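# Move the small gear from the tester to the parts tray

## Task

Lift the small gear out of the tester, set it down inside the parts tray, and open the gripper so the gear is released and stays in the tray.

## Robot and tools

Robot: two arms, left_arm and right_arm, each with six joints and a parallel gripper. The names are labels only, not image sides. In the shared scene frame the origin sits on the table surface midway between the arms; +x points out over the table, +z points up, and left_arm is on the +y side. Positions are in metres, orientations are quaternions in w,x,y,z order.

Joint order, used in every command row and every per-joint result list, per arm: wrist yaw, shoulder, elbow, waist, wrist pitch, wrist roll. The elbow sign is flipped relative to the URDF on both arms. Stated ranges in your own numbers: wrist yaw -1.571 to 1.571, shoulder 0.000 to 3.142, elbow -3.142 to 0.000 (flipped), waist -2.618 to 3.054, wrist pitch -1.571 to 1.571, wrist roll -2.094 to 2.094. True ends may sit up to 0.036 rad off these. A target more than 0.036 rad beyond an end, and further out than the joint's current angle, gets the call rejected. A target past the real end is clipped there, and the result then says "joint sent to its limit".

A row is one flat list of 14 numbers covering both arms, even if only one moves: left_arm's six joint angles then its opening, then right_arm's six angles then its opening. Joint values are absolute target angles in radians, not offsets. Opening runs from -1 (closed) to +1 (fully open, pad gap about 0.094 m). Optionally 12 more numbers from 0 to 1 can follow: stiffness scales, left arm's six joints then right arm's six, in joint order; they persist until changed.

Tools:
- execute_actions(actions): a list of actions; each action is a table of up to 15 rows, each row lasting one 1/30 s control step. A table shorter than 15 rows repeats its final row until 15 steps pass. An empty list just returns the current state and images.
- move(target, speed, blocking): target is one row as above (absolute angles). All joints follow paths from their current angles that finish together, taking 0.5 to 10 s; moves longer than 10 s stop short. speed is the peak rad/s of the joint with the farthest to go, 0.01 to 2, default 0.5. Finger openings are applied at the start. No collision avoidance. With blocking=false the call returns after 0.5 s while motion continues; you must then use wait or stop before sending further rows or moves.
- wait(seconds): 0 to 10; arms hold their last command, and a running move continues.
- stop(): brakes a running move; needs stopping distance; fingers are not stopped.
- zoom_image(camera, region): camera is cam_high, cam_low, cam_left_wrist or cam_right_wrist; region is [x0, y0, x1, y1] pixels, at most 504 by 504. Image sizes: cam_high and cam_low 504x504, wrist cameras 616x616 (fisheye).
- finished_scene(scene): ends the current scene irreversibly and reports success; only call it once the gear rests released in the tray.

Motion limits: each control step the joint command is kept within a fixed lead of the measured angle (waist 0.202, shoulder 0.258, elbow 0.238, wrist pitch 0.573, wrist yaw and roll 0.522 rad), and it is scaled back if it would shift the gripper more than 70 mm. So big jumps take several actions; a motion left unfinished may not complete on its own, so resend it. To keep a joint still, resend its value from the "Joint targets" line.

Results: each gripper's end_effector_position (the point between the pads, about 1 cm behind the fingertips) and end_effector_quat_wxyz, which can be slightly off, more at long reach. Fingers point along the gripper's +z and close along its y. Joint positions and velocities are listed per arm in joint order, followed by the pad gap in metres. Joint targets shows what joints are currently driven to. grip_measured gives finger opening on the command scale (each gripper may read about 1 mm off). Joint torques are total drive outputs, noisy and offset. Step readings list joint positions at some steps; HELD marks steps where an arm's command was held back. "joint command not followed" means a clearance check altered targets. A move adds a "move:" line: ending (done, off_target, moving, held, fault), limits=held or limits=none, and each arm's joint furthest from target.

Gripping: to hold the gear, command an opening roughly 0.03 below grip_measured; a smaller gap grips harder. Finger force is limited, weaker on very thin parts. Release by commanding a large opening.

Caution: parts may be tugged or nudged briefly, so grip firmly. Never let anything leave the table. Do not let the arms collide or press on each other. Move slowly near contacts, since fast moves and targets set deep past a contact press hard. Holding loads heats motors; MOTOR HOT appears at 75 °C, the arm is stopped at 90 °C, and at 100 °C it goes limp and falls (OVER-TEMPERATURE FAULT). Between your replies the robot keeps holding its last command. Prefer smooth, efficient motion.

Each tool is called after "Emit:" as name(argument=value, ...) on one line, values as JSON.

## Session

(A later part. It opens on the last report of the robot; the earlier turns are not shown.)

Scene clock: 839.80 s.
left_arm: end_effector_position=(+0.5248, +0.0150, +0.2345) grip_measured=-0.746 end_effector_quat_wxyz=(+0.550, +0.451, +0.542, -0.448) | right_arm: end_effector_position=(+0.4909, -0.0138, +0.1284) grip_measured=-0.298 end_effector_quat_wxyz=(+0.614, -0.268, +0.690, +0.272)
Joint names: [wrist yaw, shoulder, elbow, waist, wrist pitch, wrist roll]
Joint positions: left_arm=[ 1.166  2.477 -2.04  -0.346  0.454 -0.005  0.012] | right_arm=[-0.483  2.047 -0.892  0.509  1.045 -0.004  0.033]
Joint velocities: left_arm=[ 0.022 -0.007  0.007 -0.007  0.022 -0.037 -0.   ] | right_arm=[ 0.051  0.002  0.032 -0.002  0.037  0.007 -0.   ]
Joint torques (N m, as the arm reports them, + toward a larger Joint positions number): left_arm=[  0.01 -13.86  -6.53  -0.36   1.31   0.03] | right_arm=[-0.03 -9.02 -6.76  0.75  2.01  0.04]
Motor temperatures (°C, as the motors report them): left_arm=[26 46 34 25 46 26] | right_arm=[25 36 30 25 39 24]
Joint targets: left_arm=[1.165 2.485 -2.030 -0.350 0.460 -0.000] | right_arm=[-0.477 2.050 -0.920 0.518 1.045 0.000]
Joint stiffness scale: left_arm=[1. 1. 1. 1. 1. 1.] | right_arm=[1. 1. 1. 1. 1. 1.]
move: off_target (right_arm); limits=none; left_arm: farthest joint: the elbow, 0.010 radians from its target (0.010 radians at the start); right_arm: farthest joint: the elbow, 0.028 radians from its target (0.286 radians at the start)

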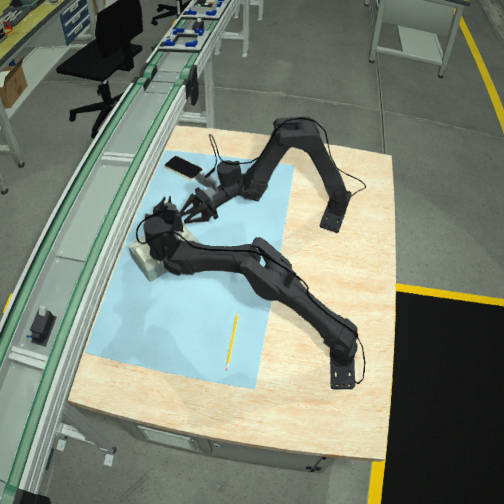

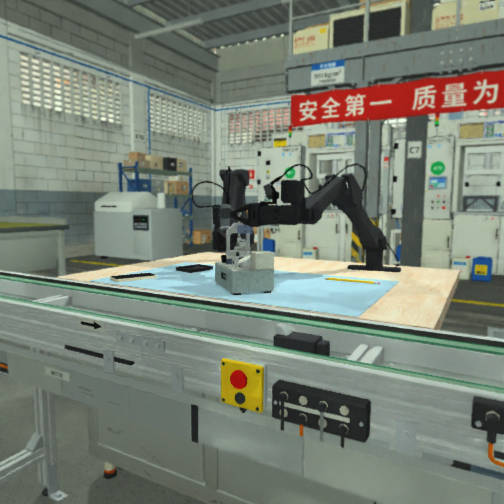

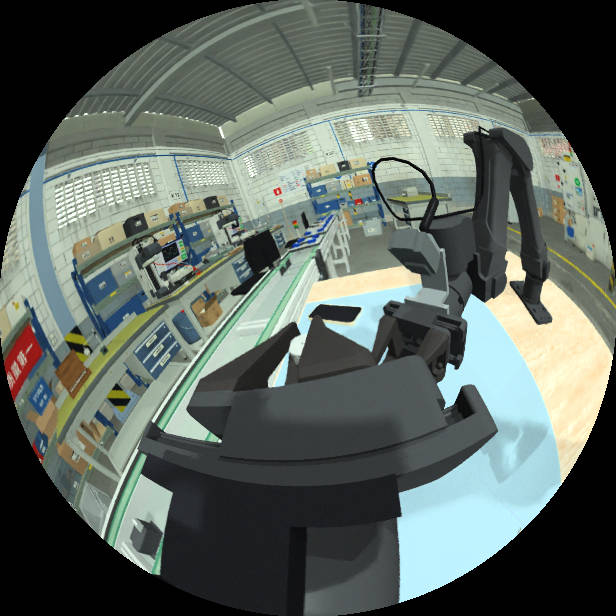

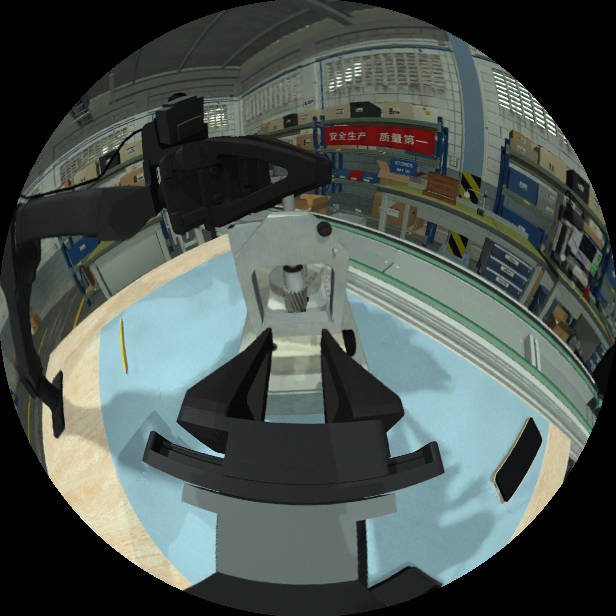

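Emit:
move(target=[1.165,2.485,-2.03,-0.35,0.46,0,-0.77,-0.45,2.107,-1.024,0.547,0.998,0,-0.3], speed=0.1)

Emit:
zoom_image(camera="cam_right_wrist", region=[190, 190, 410, 410])

Scene clock: 889.10 s.
left_arm: end_effector_position=(+0.5248, +0.0150, +0.2345) grip_measured=-0.746 end_effector_quat_wxyz=(+0.550, +0.451, +0.542, -0.448) | right_arm: end_effector_position=(+0.5086, +0.0031, +0.1276) grip_measured=-0.298 end_effector_quat_wxyz=(+0.614, -0.269, +0.691, +0.272)
Joint names: [wrist yaw, shoulder, elbow, waist, wrist pitch, wrist roll]
Joint positions: left_arm=[ 1.166  2.477 -2.04  -0.346  0.454 -0.005  0.012] | right_arm=[-0.456  2.105 -0.995  0.536  0.998 -0.004  0.033]
Joint velocities: left_arm=[ 0.022  0.012  0.012 -0.002 -0.066  0.007 -0.   ] | right_arm=[ 0.007  0.002  0.012 -0.017  0.007 -0.022 -0.   ]
Joint torques (N m, as the arm reports them, + toward a larger Joint positions number): left_arm=[  0.04 -13.69  -6.5   -0.2    1.28   0.02] | right_arm=[ 0.03 -9.72 -6.94  0.84  2.04  0.  ]
Motor temperatures (°C, as the motors report them): left_arm=[26 47 34 25 46 26] | right_arm=[25 36 31 25 39 24]
Joint targets: left_arm=[1.165 2.485 -2.030 -0.350 0.460 -0.000] | right_arm=[-0.450 2.107 -1.024 0.547 0.998 -0.000]
Joint stiffness scale: left_arm=[1. 1. 1. 1. 1. 1.] | right_arm=[1. 1. 1. 1. 1. 1.]
move: off_target (right_arm); limits=none; left_arm: farthest joint: the elbow, 0.010 radians from its target (0.010 radians at the start); right_arm: farthest joint: the elbow, 0.029 radians from its target (0.132 radians at the start)

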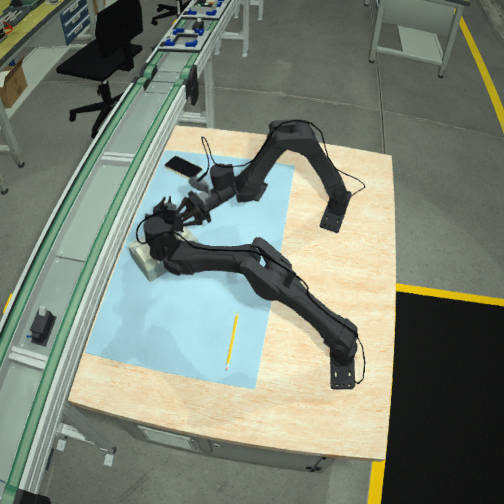

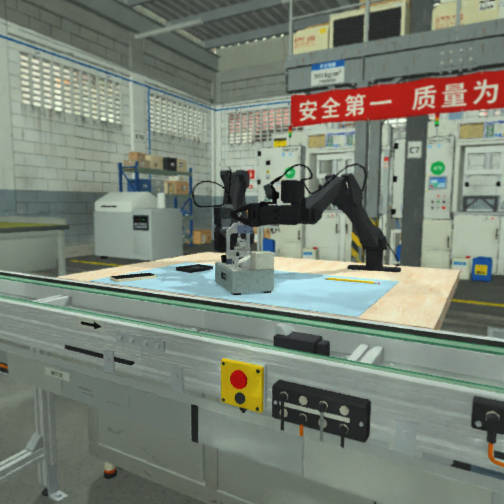

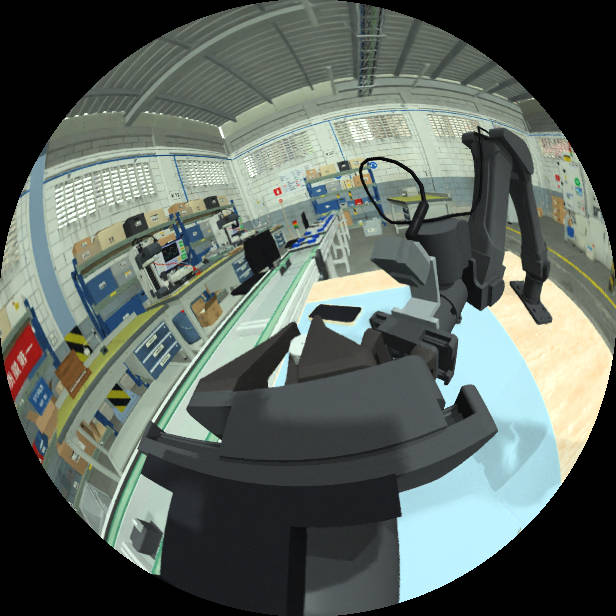

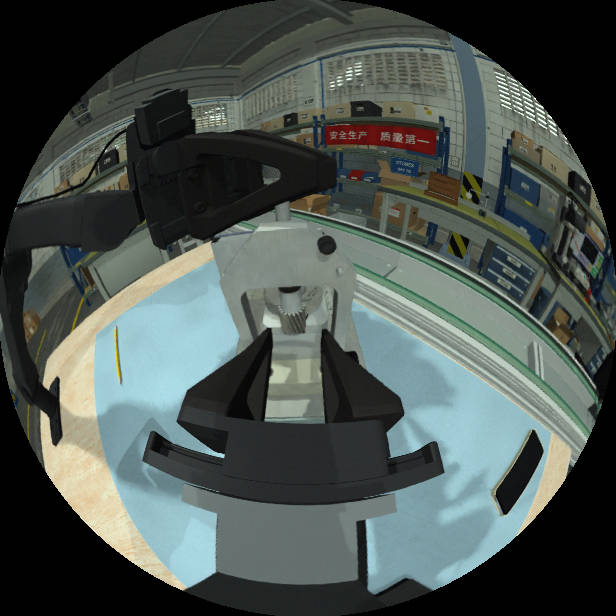

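Region (190, 190, 410, 410) of cam_right_wrist's 616x616 image, scaled by 2.291, with more detail than that image has.

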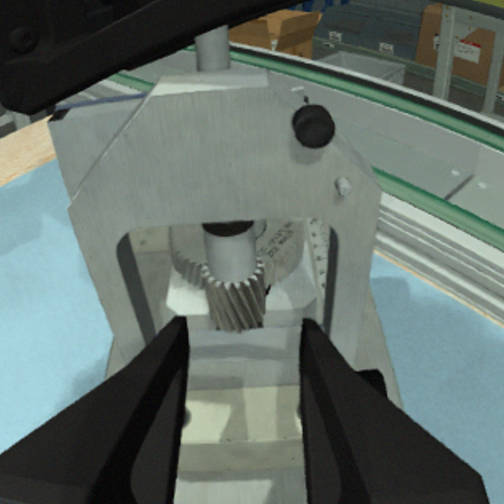

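Emit:
move(target=[1.165,2.485,-2.03,-0.35,0.46,0,-0.77,-0.43,2.129,-1.07,0.567,0.976,0,-0.42], speed=0.07)

Emit:
zoom_image(camera="cam_right_wrist", region=[190, 190, 410, 410])

Scene clock: 920.10 s.
left_arm: end_effector_position=(+0.5248, +0.0150, +0.2345) grip_measured=-0.746 end_effector_quat_wxyz=(+0.550, +0.451, +0.542, -0.448) | right_arm: end_effector_position=(+0.5150, +0.0136, +0.1290) grip_measured=-0.418 end_effector_quat_wxyz=(+0.614, -0.270, +0.690, +0.271)
Joint names: [wrist yaw, shoulder, elbow, waist, wrist pitch, wrist roll]
Joint positions: left_arm=[ 1.166  2.477 -2.04  -0.346  0.454 -0.005  0.012] | right_arm=[-0.436  2.126 -1.041  0.556  0.977 -0.004  0.027]
Joint velocities: left_arm=[ 0.037  0.007  0.002 -0.022 -0.007 -0.007 -0.001] | right_arm=[-0.007 -0.007 -0.002 -0.017 -0.022 -0.051 -0.   ]
Joint torques (N m, as the arm reports them, + toward a larger Joint positions number): left_arm=[  0.   -13.8   -6.54  -0.37   1.27   0.02] | right_arm=[ -0.01 -10.1   -7.03   0.75   1.99   0.07]
Motor temperatures (°C, as the motors report them): left_arm=[26 47 34 25 45 26] | right_arm=[25 36 31 25 39 24]
Joint targets: left_arm=[1.165 2.485 -2.030 -0.350 0.460 0.000] | right_arm=[-0.430 2.129 -1.070 0.567 0.976 0.000]
Joint stiffness scale: left_arm=[1. 1. 1. 1. 1. 1.] | right_arm=[1. 1. 1. 1. 1. 1.]
move: off_target (right_arm); limits=none; left_arm: farthest joint: the elbow, 0.010 radians from its target (0.010 radians at the start); right_arm: farthest joint: the elbow, 0.029 radians from its target (0.075 radians at the start)

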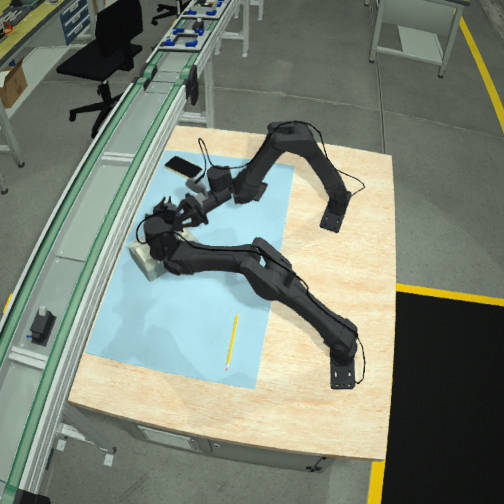

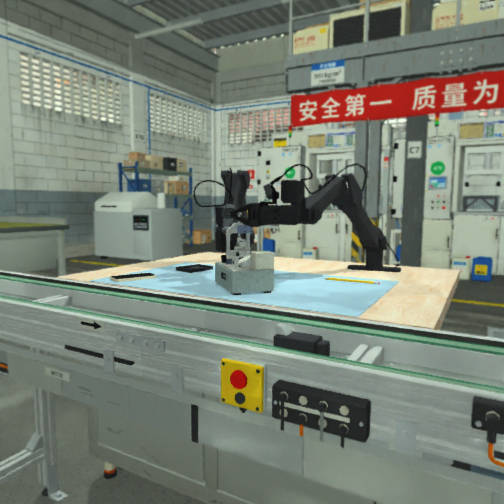

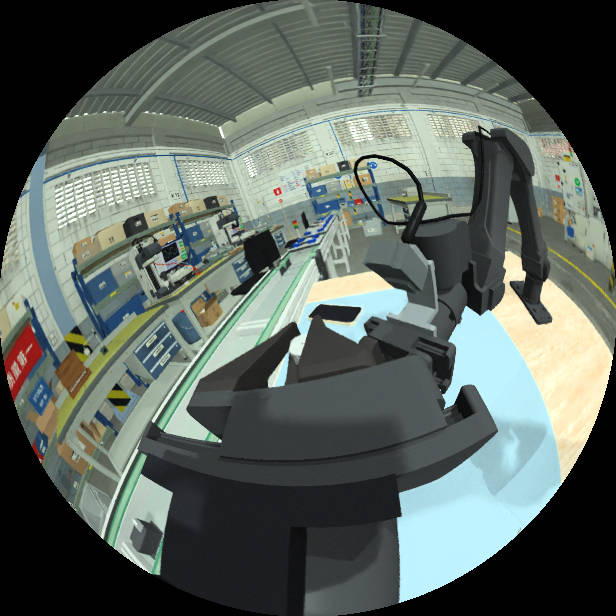

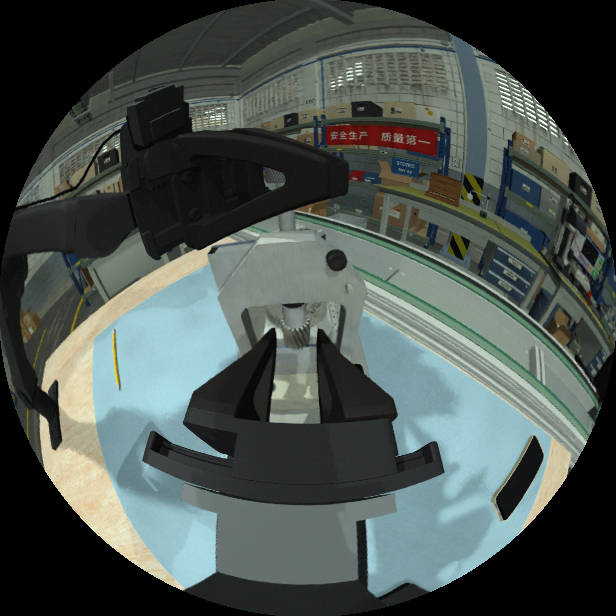

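Region (190, 190, 410, 410) of cam_right_wrist's 616x616 image, scaled by 2.291, with more detail than that image has.

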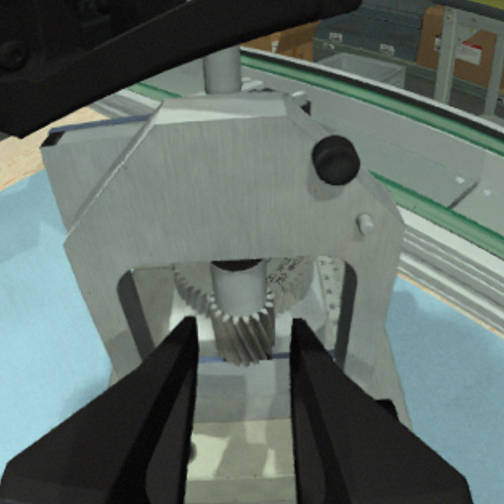

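Emit:
move(target=[1.165,2.485,-2.03,-0.35,0.46,0,-0.77,-0.4145,2.162,-1.132,0.5825,0.946,0,-0.42], speed=0.06)

Emit:
zoom_image(camera="cam_right_wrist", region=[190, 190, 410, 410])

Scene clock: 932.63 s.
left_arm: end_effector_position=(+0.5247, +0.0150, +0.2345) grip_measured=-0.746 end_effector_quat_wxyz=(+0.550, +0.451, +0.542, -0.448) | right_arm: end_effector_position=(+0.5249, +0.0238, +0.1301) grip_measured=-0.418 end_effector_quat_wxyz=(+0.616, -0.271, +0.689, +0.270)
Joint names: [wrist yaw, shoulder, elbow, waist, wrist pitch, wrist roll]
Joint positions: left_arm=[ 1.166  2.477 -2.04  -0.346  0.454 -0.005  0.012] | right_arm=[-0.42   2.159 -1.103  0.572  0.951 -0.004  0.027]
Joint velocities: left_arm=[-0.007 -0.032  0.027 -0.002 -0.066 -0.081 -0.   ] | right_arm=[-0.037 -0.022 -0.002  0.007  0.007 -0.007  0.   ]
Joint torques (N m, as the arm reports them, + toward a larger Joint positions number): left_arm=[  0.   -13.66  -6.38  -0.33   1.3    0.05] | right_arm=[  0.03 -10.48  -7.15   0.98   1.88   0.03]
Motor temperatures (°C, as the motors report them): left_arm=[26 47 34 25 45 26] | right_arm=[25 36 31 25 39 24]
Joint targets: left_arm=[1.165 2.485 -2.030 -0.350 0.460 -0.000] | right_arm=[-0.414 2.162 -1.132 0.582 0.946 -0.000]
Joint stiffness scale: left_arm=[1. 1. 1. 1. 1. 1.] | right_arm=[1. 1. 1. 1. 1. 1.]
move: off_target (right_arm); limits=none; left_arm: farthest joint: the elbow, 0.010 radians from its target (0.010 radians at the start); right_arm: farthest joint: the elbow, 0.029 radians from its target (0.091 radians at the start)

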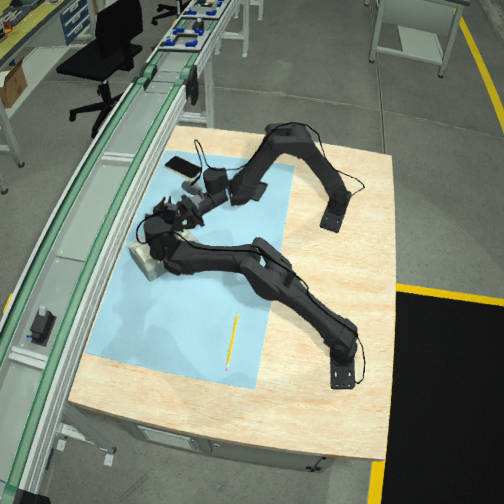

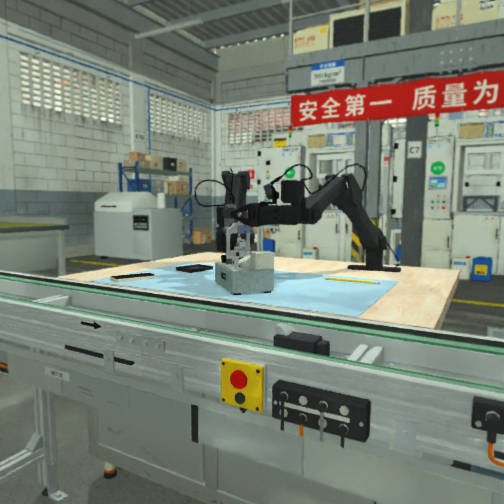

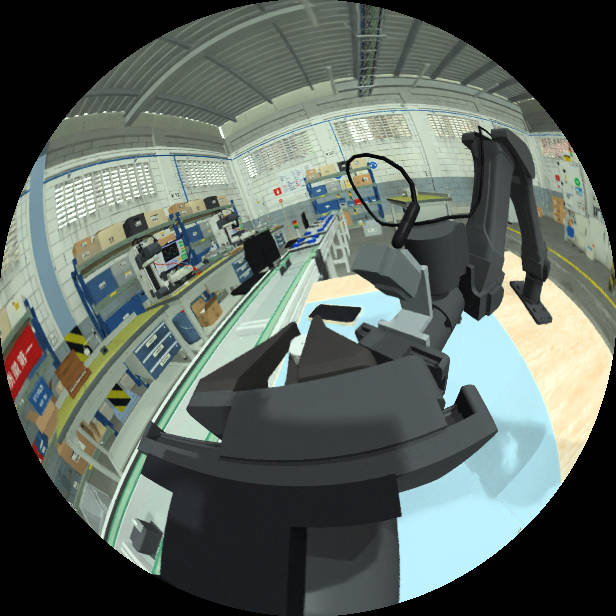

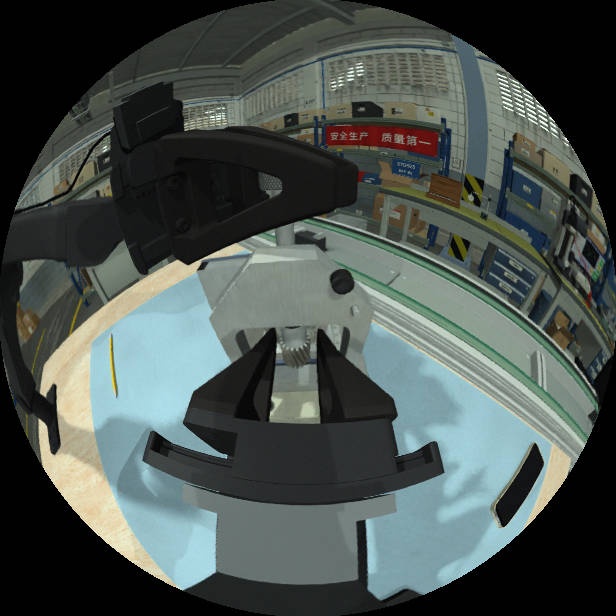

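Region (190, 190, 410, 410) of cam_right_wrist's 616x616 image, scaled by 2.291, with more detail than that image has.

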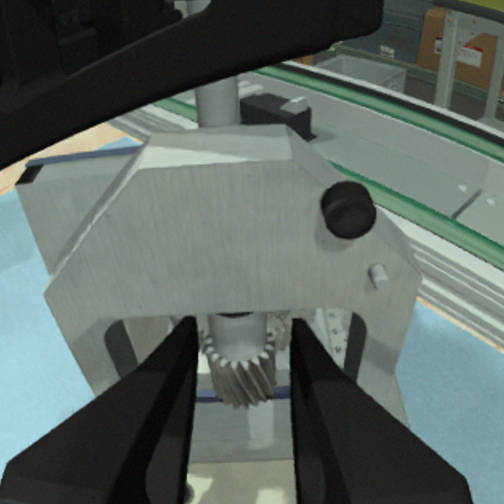

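Emit:
move(target=[1.165,2.485,-2.03,-0.35,0.46,0,-0.77,-0.4145,2.162,-1.132,0.5825,0.95,0,-0.66], speed=0.06)

Emit:
zoom_image(camera="cam_right_wrist", region=[190, 190, 410, 410])

Scene clock: 939.20 s.
left_arm: end_effector_position=(+0.5248, +0.0150, +0.2345) grip_measured=-0.746 end_effector_quat_wxyz=(+0.550, +0.451, +0.542, -0.448) | right_arm: end_effector_position=(+0.5245, +0.0241, +0.1301) grip_measured=-0.633 end_effector_quat_wxyz=(+0.618, -0.277, +0.686, +0.266)
Joint names: [wrist yaw, shoulder, elbow, waist, wrist pitch, wrist roll]
Joint positions: left_arm=[ 1.166  2.477 -2.04  -0.346  0.454 -0.005  0.012] | right_arm=[-0.423  2.159 -1.103  0.572  0.951 -0.021  0.017]
Joint velocities: left_arm=[ 0.022  0.002  0.002 -0.002  0.037  0.037 -0.001] | right_arm=[ 0.007  0.002 -0.012 -0.007 -0.007  0.037  0.   ]
Joint torques (N m, as the arm reports them, + toward a larger Joint positions number): left_arm=[  0.04 -13.71  -6.52  -0.33   1.29   0.02] | right_arm=[  0.04 -10.3   -7.18   1.     1.97   0.2 ]
Motor temperatures (°C, as the motors report them): left_arm=[26 47 34 25 45 26] | right_arm=[25 37 31 25 39 24]
Joint targets: left_arm=[1.165 2.485 -2.030 -0.350 0.460 -0.000] | right_arm=[-0.415 2.162 -1.132 0.583 0.950 -0.000]
Joint stiffness scale: left_arm=[1. 1. 1. 1. 1. 1.] | right_arm=[1. 1. 1. 1. 1. 1.]
move: off_target (right_arm); limits=none; left_arm: farthest joint: the elbow, 0.010 radians from its target (0.010 radians at the start); right_arm: farthest joint: the elbow, 0.029 radians from its target (0.029 radians at the start)

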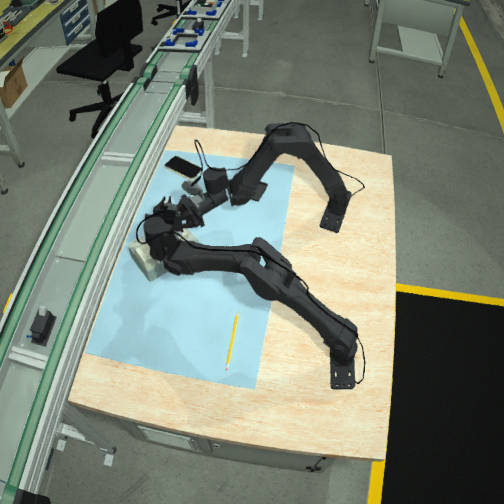

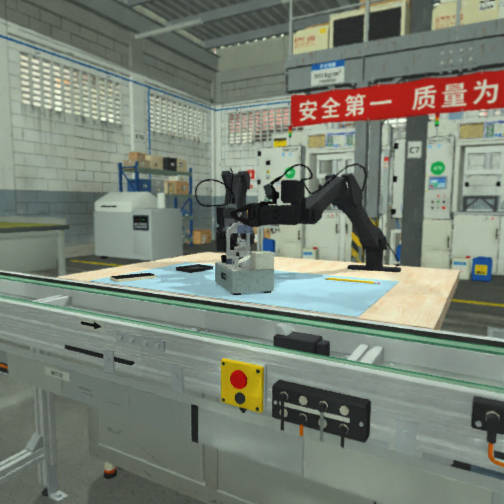

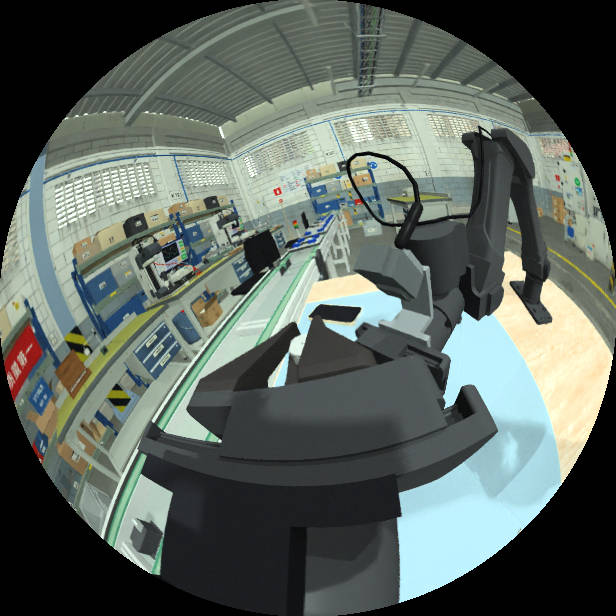

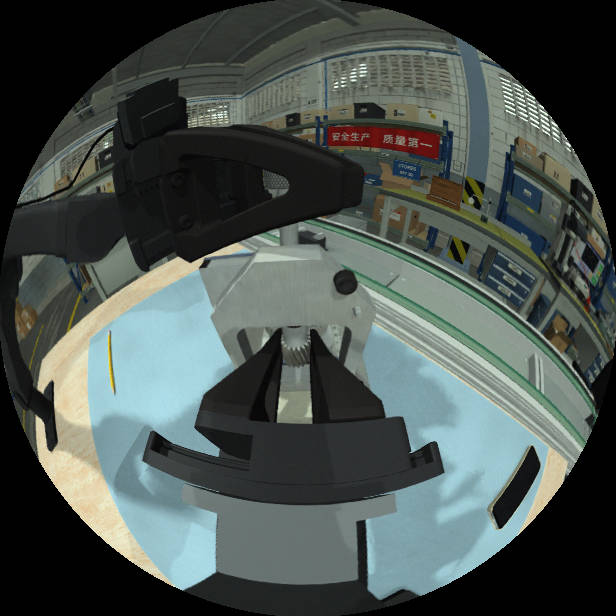

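Region (190, 190, 410, 410) of cam_right_wrist's 616x616 image, scaled by 2.291, with more detail than that image has.

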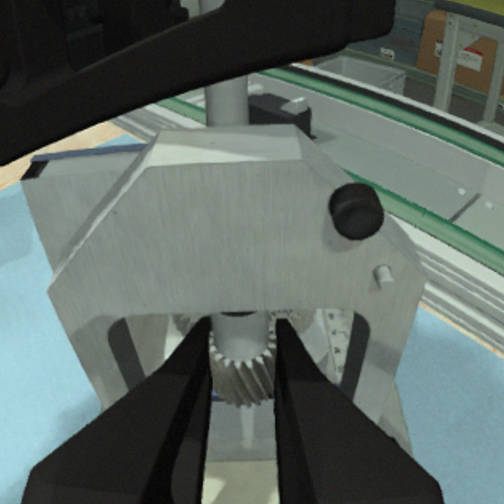

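Emit:
move(target=[1.165,2.432,-2.136,-0.35,0.52,0,-0.775,-0.42,2.162,-1.132,0.5825,0.95,-0.025,-0.665], speed=0.08)

Emit:
zoom_image(camera="cam_right_wrist", region=[190, 150, 410, 370])

Scene clock: 958.40 s.
left_arm: end_effector_position=(+0.5239, +0.0144, +0.2478) grip_measured=-0.747 end_effector_quat_wxyz=(+0.556, +0.459, +0.529, -0.447) | right_arm: end_effector_position=(+0.5246, +0.0240, +0.1301) grip_measured=-0.635 end_effector_quat_wxyz=(+0.619, -0.281, +0.685, +0.262)
Joint names: [wrist yaw, shoulder, elbow, waist, wrist pitch, wrist roll]
Joint positions: left_arm=[ 1.18   2.477 -2.077 -0.345  0.446 -0.006  0.012] | right_arm=[-0.423  2.159 -1.103  0.572  0.951 -0.033  0.017]
Joint velocities: left_arm=[-0.007 -0.012 -0.002 -0.002  0.007  0.007 -0.001] | right_arm=[ 0.051 -0.002  0.002  0.017  0.081 -0.007  0.   ]
Joint torques (N m, as the arm reports them, + toward a larger Joint positions number): left_arm=[ -0.12 -18.11 -11.7   -0.46   1.89   0.07] | right_arm=[ -0.04 -10.42  -7.22   1.05   1.98   0.07]
Motor temperatures (°C, as the motors report them): left_arm=[26 48 34 25 45 26] | right_arm=[25 37 31 25 39 24]
Joint targets: left_arm=[1.165 2.432 -2.136 -0.350 0.520 0.000] | right_arm=[-0.420 2.162 -1.132 0.583 0.950 -0.025]
Joint stiffness scale: left_arm=[1. 1. 1. 1. 1. 1.] | right_arm=[1. 1. 1. 1. 1. 1.]
move: off_target (left_arm, right_arm); limits=none; left_arm: farthest joint: the wrist pitch, 0.074 radians from its target (0.066 radians at the start); right_arm: farthest joint: the elbow, 0.029 radians from its target (0.029 radians at the start)

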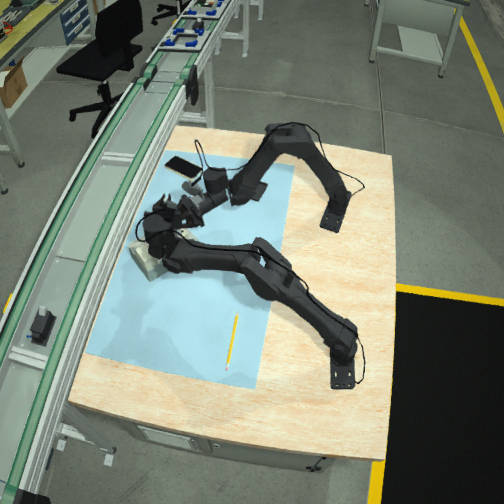

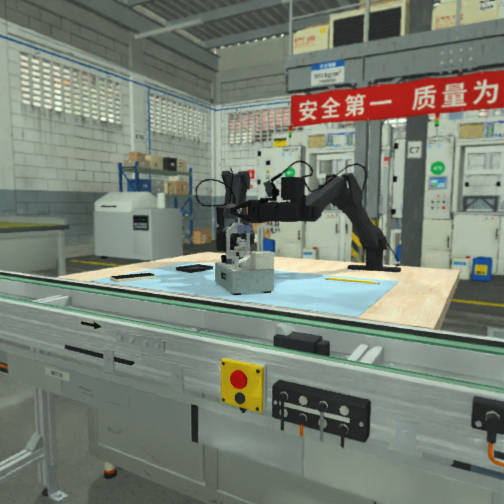

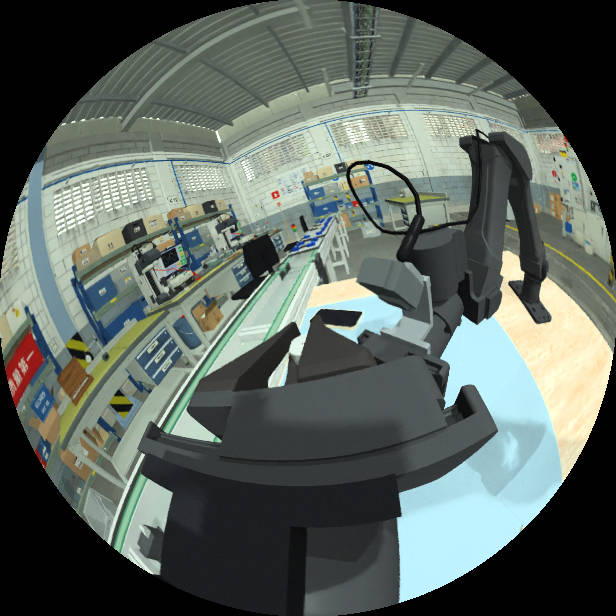

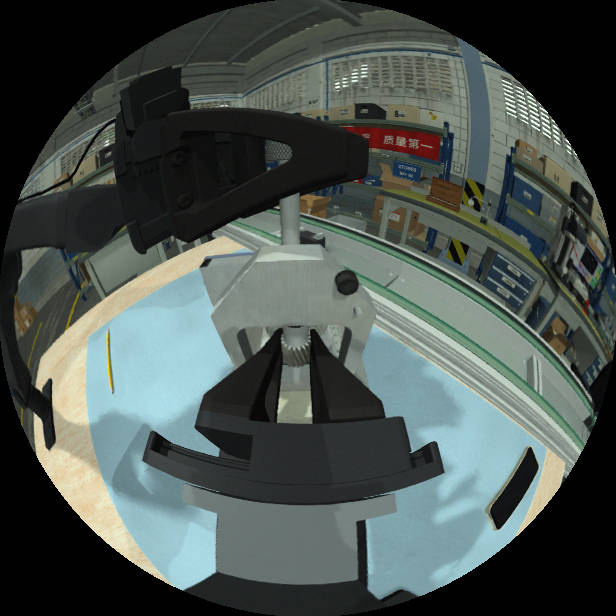

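Region (190, 150, 410, 370) of cam_right_wrist's 616x616 image, scaled by 2.291, with more detail than that image has.

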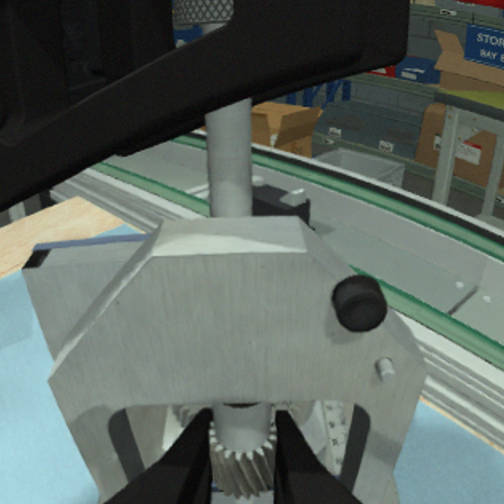

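Emit:
execute_actions(actions=[[[1.17,2.43,-2.14,-0.35,0.52,0,-0.775,-0.42,2.155,-1.132,0.5825,0.95,-0.03,-0.665],[1.17,2.429,-2.142,-0.35,0.52,0,-0.775,-0.42,2.15,-1.132,0.5825,0.95,-0.03,-0.665],[1.17,2.428,-2.144,-0.35,0.52,0,-0.775,-0.42,2.145,-1.132,0.5825,0.95,-0.03,-0.665],[1.17,2.427,-2.146,-0.35,0.52,0,-0.775,-0.42,2.14,-1.132,0.5825,0.95,-0.03,-0.665],[1.17,2.426,-2.148,-0.35,0.52,0,-0.775,-0.42,2.136,-1.132,0.5825,0.95,-0.03,-0.665],[1.17,2.425,-2.15,-0.35,0.52,0,-0.775,-0.42,2.133,-1.132,0.5825,0.95,-0.03,-0.665],[1.17,2.425,-2.15,-0.35,0.52,0,-0.775,-0.42,2.13,-1.132,0.5825,0.95,-0.03,-0.665],[1.17,2.425,-2.15,-0.35,0.52,0,-0.775,-0.42,2.128,-1.132,0.5825,0.95,-0.03,-0.665],[1.17,2.425,-2.15,-0.35,0.52,0,-0.775,-0.42,2.126,-1.132,0.5825,0.95,-0.03,-0.665],[1.17,2.425,-2.15,-0.35,0.52,0,-0.775,-0.42,2.124,-1.132,0.5825,0.95,-0.03,-0.665],[1.17,2.425,-2.15,-0.35,0.52,0,-0.775,-0.42,2.122,-1.132,0.5825,0.95,-0.03,-0.665],[1.17,2.425,-2.15,-0.35,0.52,0,-0.775,-0.42,2.12,-1.132,0.5825,0.95,-0.03,-0.665]],[[1.17,2.425,-2.15,-0.35,0.52,0,-0.775,-0.42,2.12,-1.132,0.5825,0.95,-0.03,-0.665]]])

Scene clock: 977.20 s.
left_arm: end_effector_position=(+0.5237, +0.0144, +0.2514) grip_measured=-0.747 end_effector_quat_wxyz=(+0.556, +0.461, +0.527, -0.447) | right_arm: end_effector_position=(+0.5246, +0.0240, +0.1301) grip_measured=-0.635 end_effector_quat_wxyz=(+0.619, -0.281, +0.685, +0.262)
Joint names: [wrist yaw, shoulder, elbow, waist, wrist pitch, wrist roll]
Joint positions: left_arm=[ 1.184  2.477 -2.089 -0.345  0.44  -0.006  0.012] | right_arm=[-0.423  2.159 -1.103  0.572  0.951 -0.033  0.017]
Joint velocities: left_arm=[-0.095  0.007 -0.017 -0.007 -0.022  0.051  0.   ] | right_arm=[-0.066  0.007 -0.002  0.007  0.051 -0.022  0.   ]
Joint torques (N m, as the arm reports them, + toward a larger Joint positions number): left_arm=[ -0.1  -18.8  -11.78  -0.35   1.98   0.03] | right_arm=[ -0.02 -13.76  -7.2    1.07   2.     0.  ]
Motor temperatures (°C, as the motors report them): left_arm=[26 53 37 25 49 26] | right_arm=[25 37 31 25 39 24]
Joint targets: left_arm=[1.170 2.425 -2.150 -0.350 0.520 -0.000] | right_arm=[-0.420 2.120 -1.132 0.583 0.950 -0.030]
Joint stiffness scale: left_arm=[1. 1. 1. 1. 1. 1.] | right_arm=[1. 1. 1. 1. 1. 1.]
Step readings (joint positions; steps 1 to 15: 1st action; 16 to 30: 2nd action):
0: left_arm=[1.180 2.477 -2.077 -0.345 0.446 -0.006] | right_arm=[-0.423 2.159 -1.103 0.572 0.951 -0.033]
1: left_arm=[1.180 2.477 -2.077 -0.345 0.446 -0.006] | right_arm=[-0.423 2.159 -1.103 0.572 0.951 -0.033]
2: left_arm=[1.180 2.477 -2.077 -0.345 0.446 -0.006] | right_arm=[-0.423 2.159 -1.103 0.572 0.951 -0.033]
4: left_arm=[1.181 2.477 -2.080 -0.345 0.443 -0.006] | right_arm=[-0.423 2.159 -1.103 0.572 0.951 -0.033]
8: left_arm=[1.184 2.477 -2.088 -0.345 0.440 -0.006] | right_arm=[-0.423 2.159 -1.103 0.572 0.951 -0.033]
15: left_arm=[1.184 2.477 -2.089 -0.345 0.440 -0.006] | right_arm=[-0.423 2.159 -1.103 0.572 0.951 -0.033]
16: left_arm=[1.184 2.477 -2.089 -0.345 0.440 -0.006] | right_arm=[-0.423 2.159 -1.103 0.572 0.951 -0.033]
17: left_arm=[1.184 2.477 -2.089 -0.345 0.440 -0.006] | right_arm=[-0.423 2.159 -1.103 0.572 0.951 -0.033]
19: left_arm=[1.184 2.477 -2.089 -0.345 0.440 -0.006] | right_arm=[-0.423 2.159 -1.103 0.572 0.951 -0.033]
23: left_arm=[1.184 2.477 -2.089 -0.345 0.440 -0.006] | right_arm=[-0.423 2.159 -1.103 0.572 0.951 -0.033]
30: Joint positions above

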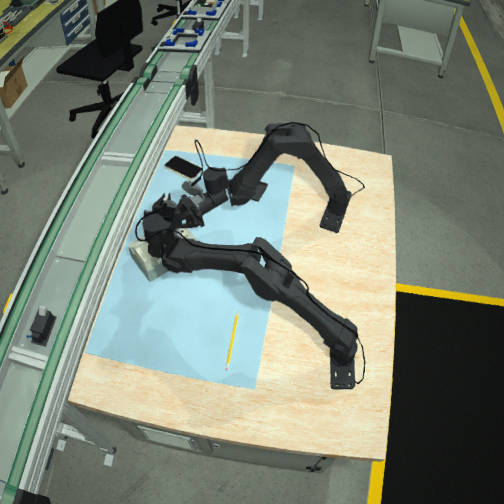

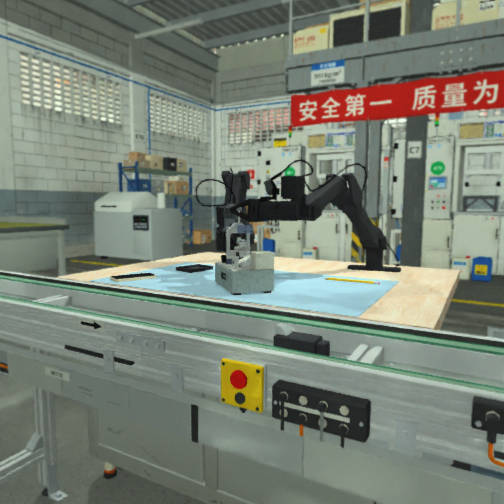

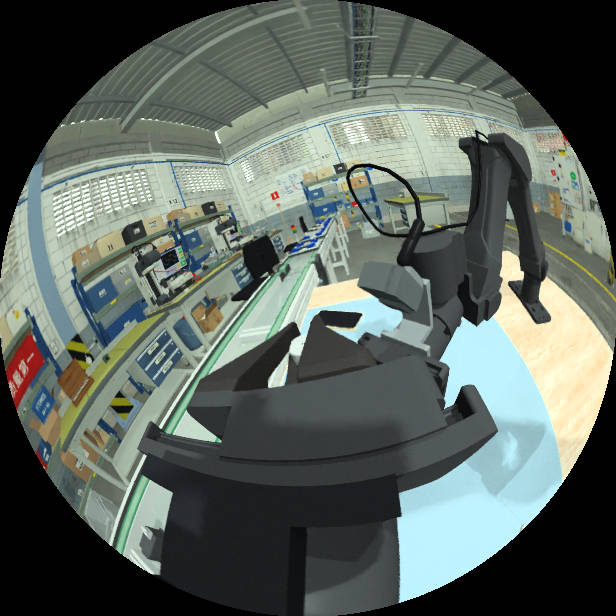

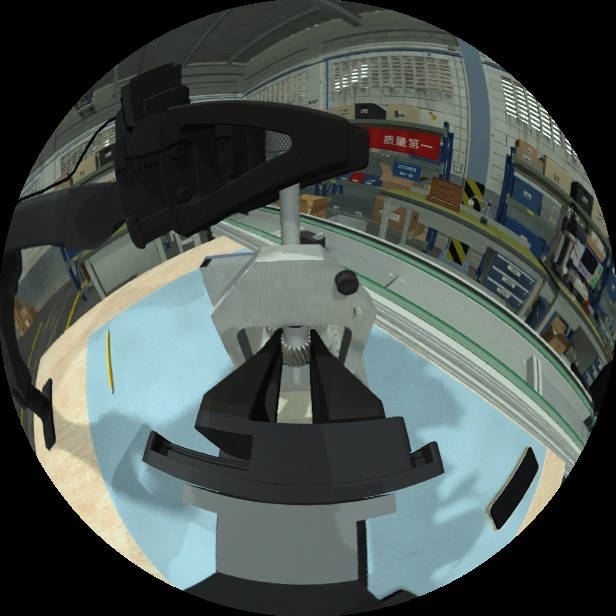

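Emit:
execute_actions(actions=[[[1.17,2.425,-2.15,-0.35,0.52,0,-0.775,-0.42,2.118,-1.132,0.5825,0.955,-0.03,-0.665],[1.17,2.425,-2.15,-0.35,0.52,0,-0.775,-0.42,2.116,-1.132,0.5825,0.96,-0.03,-0.665],[1.17,2.425,-2.15,-0.35,0.52,0,-0.775,-0.42,2.114,-1.132,0.5825,0.965,-0.03,-0.665],[1.17,2.425,-2.15,-0.35,0.52,0,-0.775,-0.42,2.112,-1.132,0.5825,0.968,-0.03,-0.665],[1.17,2.425,-2.15,-0.35,0.52,0,-0.775,-0.42,2.11,-1.132,0.5825,0.968,-0.03,-0.665],[1.17,2.425,-2.15,-0.35,0.52,0,-0.775,-0.42,2.108,-1.132,0.5825,0.968,-0.03,-0.665],[1.17,2.425,-2.15,-0.35,0.52,0,-0.775,-0.42,2.107,-1.132,0.5825,0.968,-0.03,-0.665]],[[1.17,2.425,-2.15,-0.35,0.52,0,-0.775,-0.42,2.107,-1.132,0.5825,0.968,-0.03,-0.665]]])

Emit:
zoom_image(camera="cam_right_wrist", region=[190, 200, 410, 420])

Scene clock: 989.70 s.
left_arm: end_effector_position=(+0.5237, +0.0144, +0.2514) grip_measured=-0.747 end_effector_quat_wxyz=(+0.556, +0.461, +0.527, -0.447) | right_arm: end_effector_position=(+0.5238, +0.0244, +0.1334) grip_measured=-0.635 end_effector_quat_wxyz=(+0.620, -0.283, +0.683, +0.263)
Joint names: [wrist yaw, shoulder, elbow, waist, wrist pitch, wrist roll]
Joint positions: left_arm=[ 1.184  2.477 -2.089 -0.345  0.44  -0.006  0.012] | right_arm=[-0.426  2.15  -1.103  0.572  0.944 -0.033  0.017]
Joint velocities: left_arm=[-0.022 -0.007 -0.002 -0.002  0.007 -0.037 -0.   ] | right_arm=[-0.037 -0.002  0.017 -0.007  0.007  0.037  0.   ]
Joint torques (N m, as the arm reports them, + toward a larger Joint positions number): left_arm=[ -0.11 -18.71 -11.89  -0.3    1.96   0.03] | right_arm=[ -0.03 -14.12  -7.09   1.19   2.26  -0.01]
Motor temperatures (°C, as the motors report them): left_arm=[26 55 38 25 50 26] | right_arm=[25 38 31 25 39 24]
Joint targets: left_arm=[1.170 2.425 -2.150 -0.350 0.520 0.000] | right_arm=[-0.420 2.107 -1.132 0.583 0.968 -0.030]
Joint stiffness scale: left_arm=[1. 1. 1. 1. 1. 1.] | right_arm=[1. 1. 1. 1. 1. 1.]
Step readings (joint positions; steps 1 to 15: 1st action; 16 to 30: 2nd action):
0: left_arm=[1.184 2.477 -2.089 -0.345 0.440 -0.006] | right_arm=[-0.423 2.159 -1.103 0.572 0.951 -0.033]
1: left_arm=[1.184 2.477 -2.089 -0.345 0.440 -0.006] | right_arm=[-0.423 2.159 -1.103 0.572 0.951 -0.033]
2: left_arm=[1.184 2.477 -2.089 -0.345 0.440 -0.006] | right_arm=[-0.423 2.159 -1.103 0.572 0.951 -0.033]
4: left_arm=[1.184 2.477 -2.089 -0.345 0.440 -0.006] | right_arm=[-0.422 2.158 -1.103 0.572 0.951 -0.033]
8: left_arm=[1.184 2.477 -2.089 -0.345 0.440 -0.006] | right_arm=[-0.426 2.151 -1.103 0.572 0.947 -0.033]
15: left_arm=[1.184 2.477 -2.089 -0.345 0.440 -0.006] | right_arm=[-0.426 2.150 -1.103 0.572 0.944 -0.033]
16: left_arm=[1.184 2.477 -2.089 -0.345 0.440 -0.006] | right_arm=[-0.426 2.150 -1.103 0.572 0.944 -0.033]
17: left_arm=[1.184 2.477 -2.089 -0.345 0.440 -0.006] | right_arm=[-0.426 2.150 -1.103 0.572 0.944 -0.033]
19: left_arm=[1.184 2.477 -2.089 -0.345 0.440 -0.006] | right_arm=[-0.426 2.150 -1.103 0.572 0.944 -0.033]
23: left_arm=[1.184 2.477 -2.089 -0.345 0.440 -0.006] | right_arm=[-0.426 2.150 -1.103 0.572 0.944 -0.033]
30: Joint positions above

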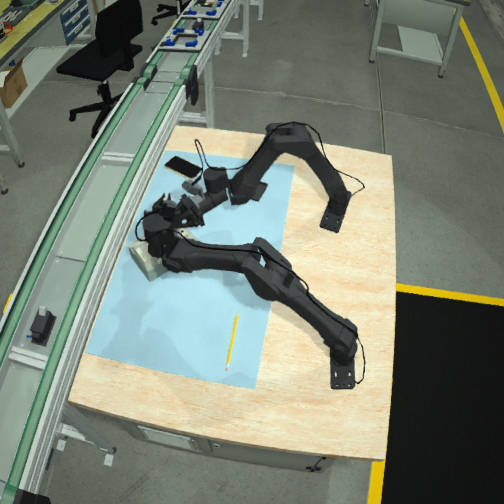

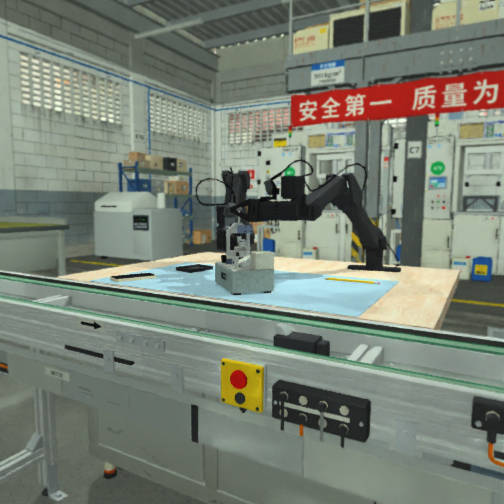

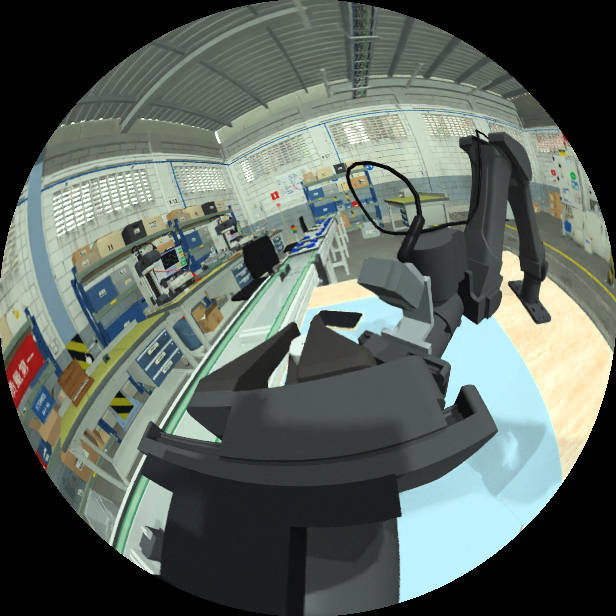

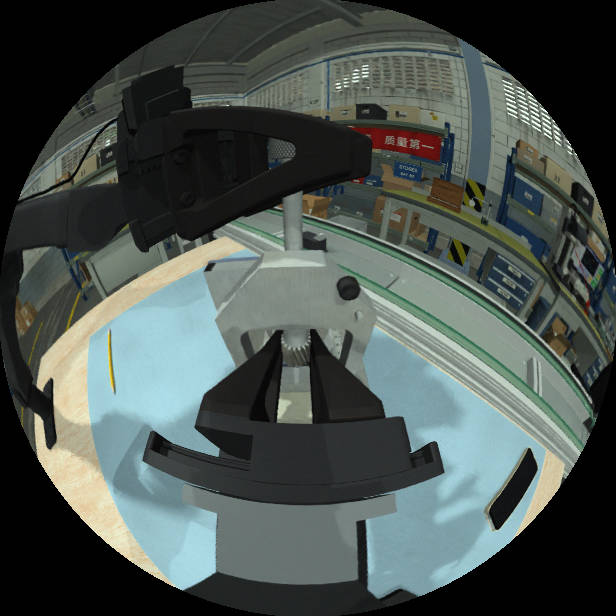

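Region (190, 200, 410, 420) of cam_right_wrist's 616x616 image, scaled by 2.291, with more detail than that image has.

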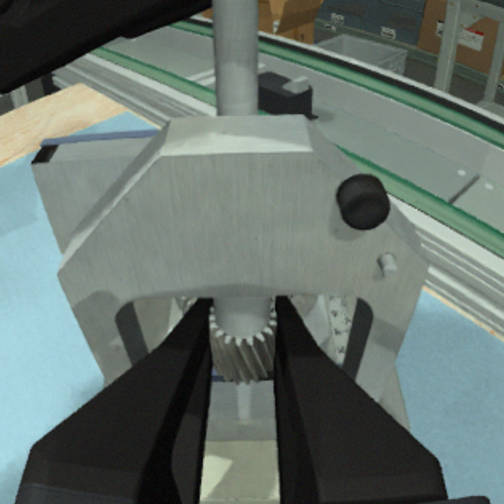

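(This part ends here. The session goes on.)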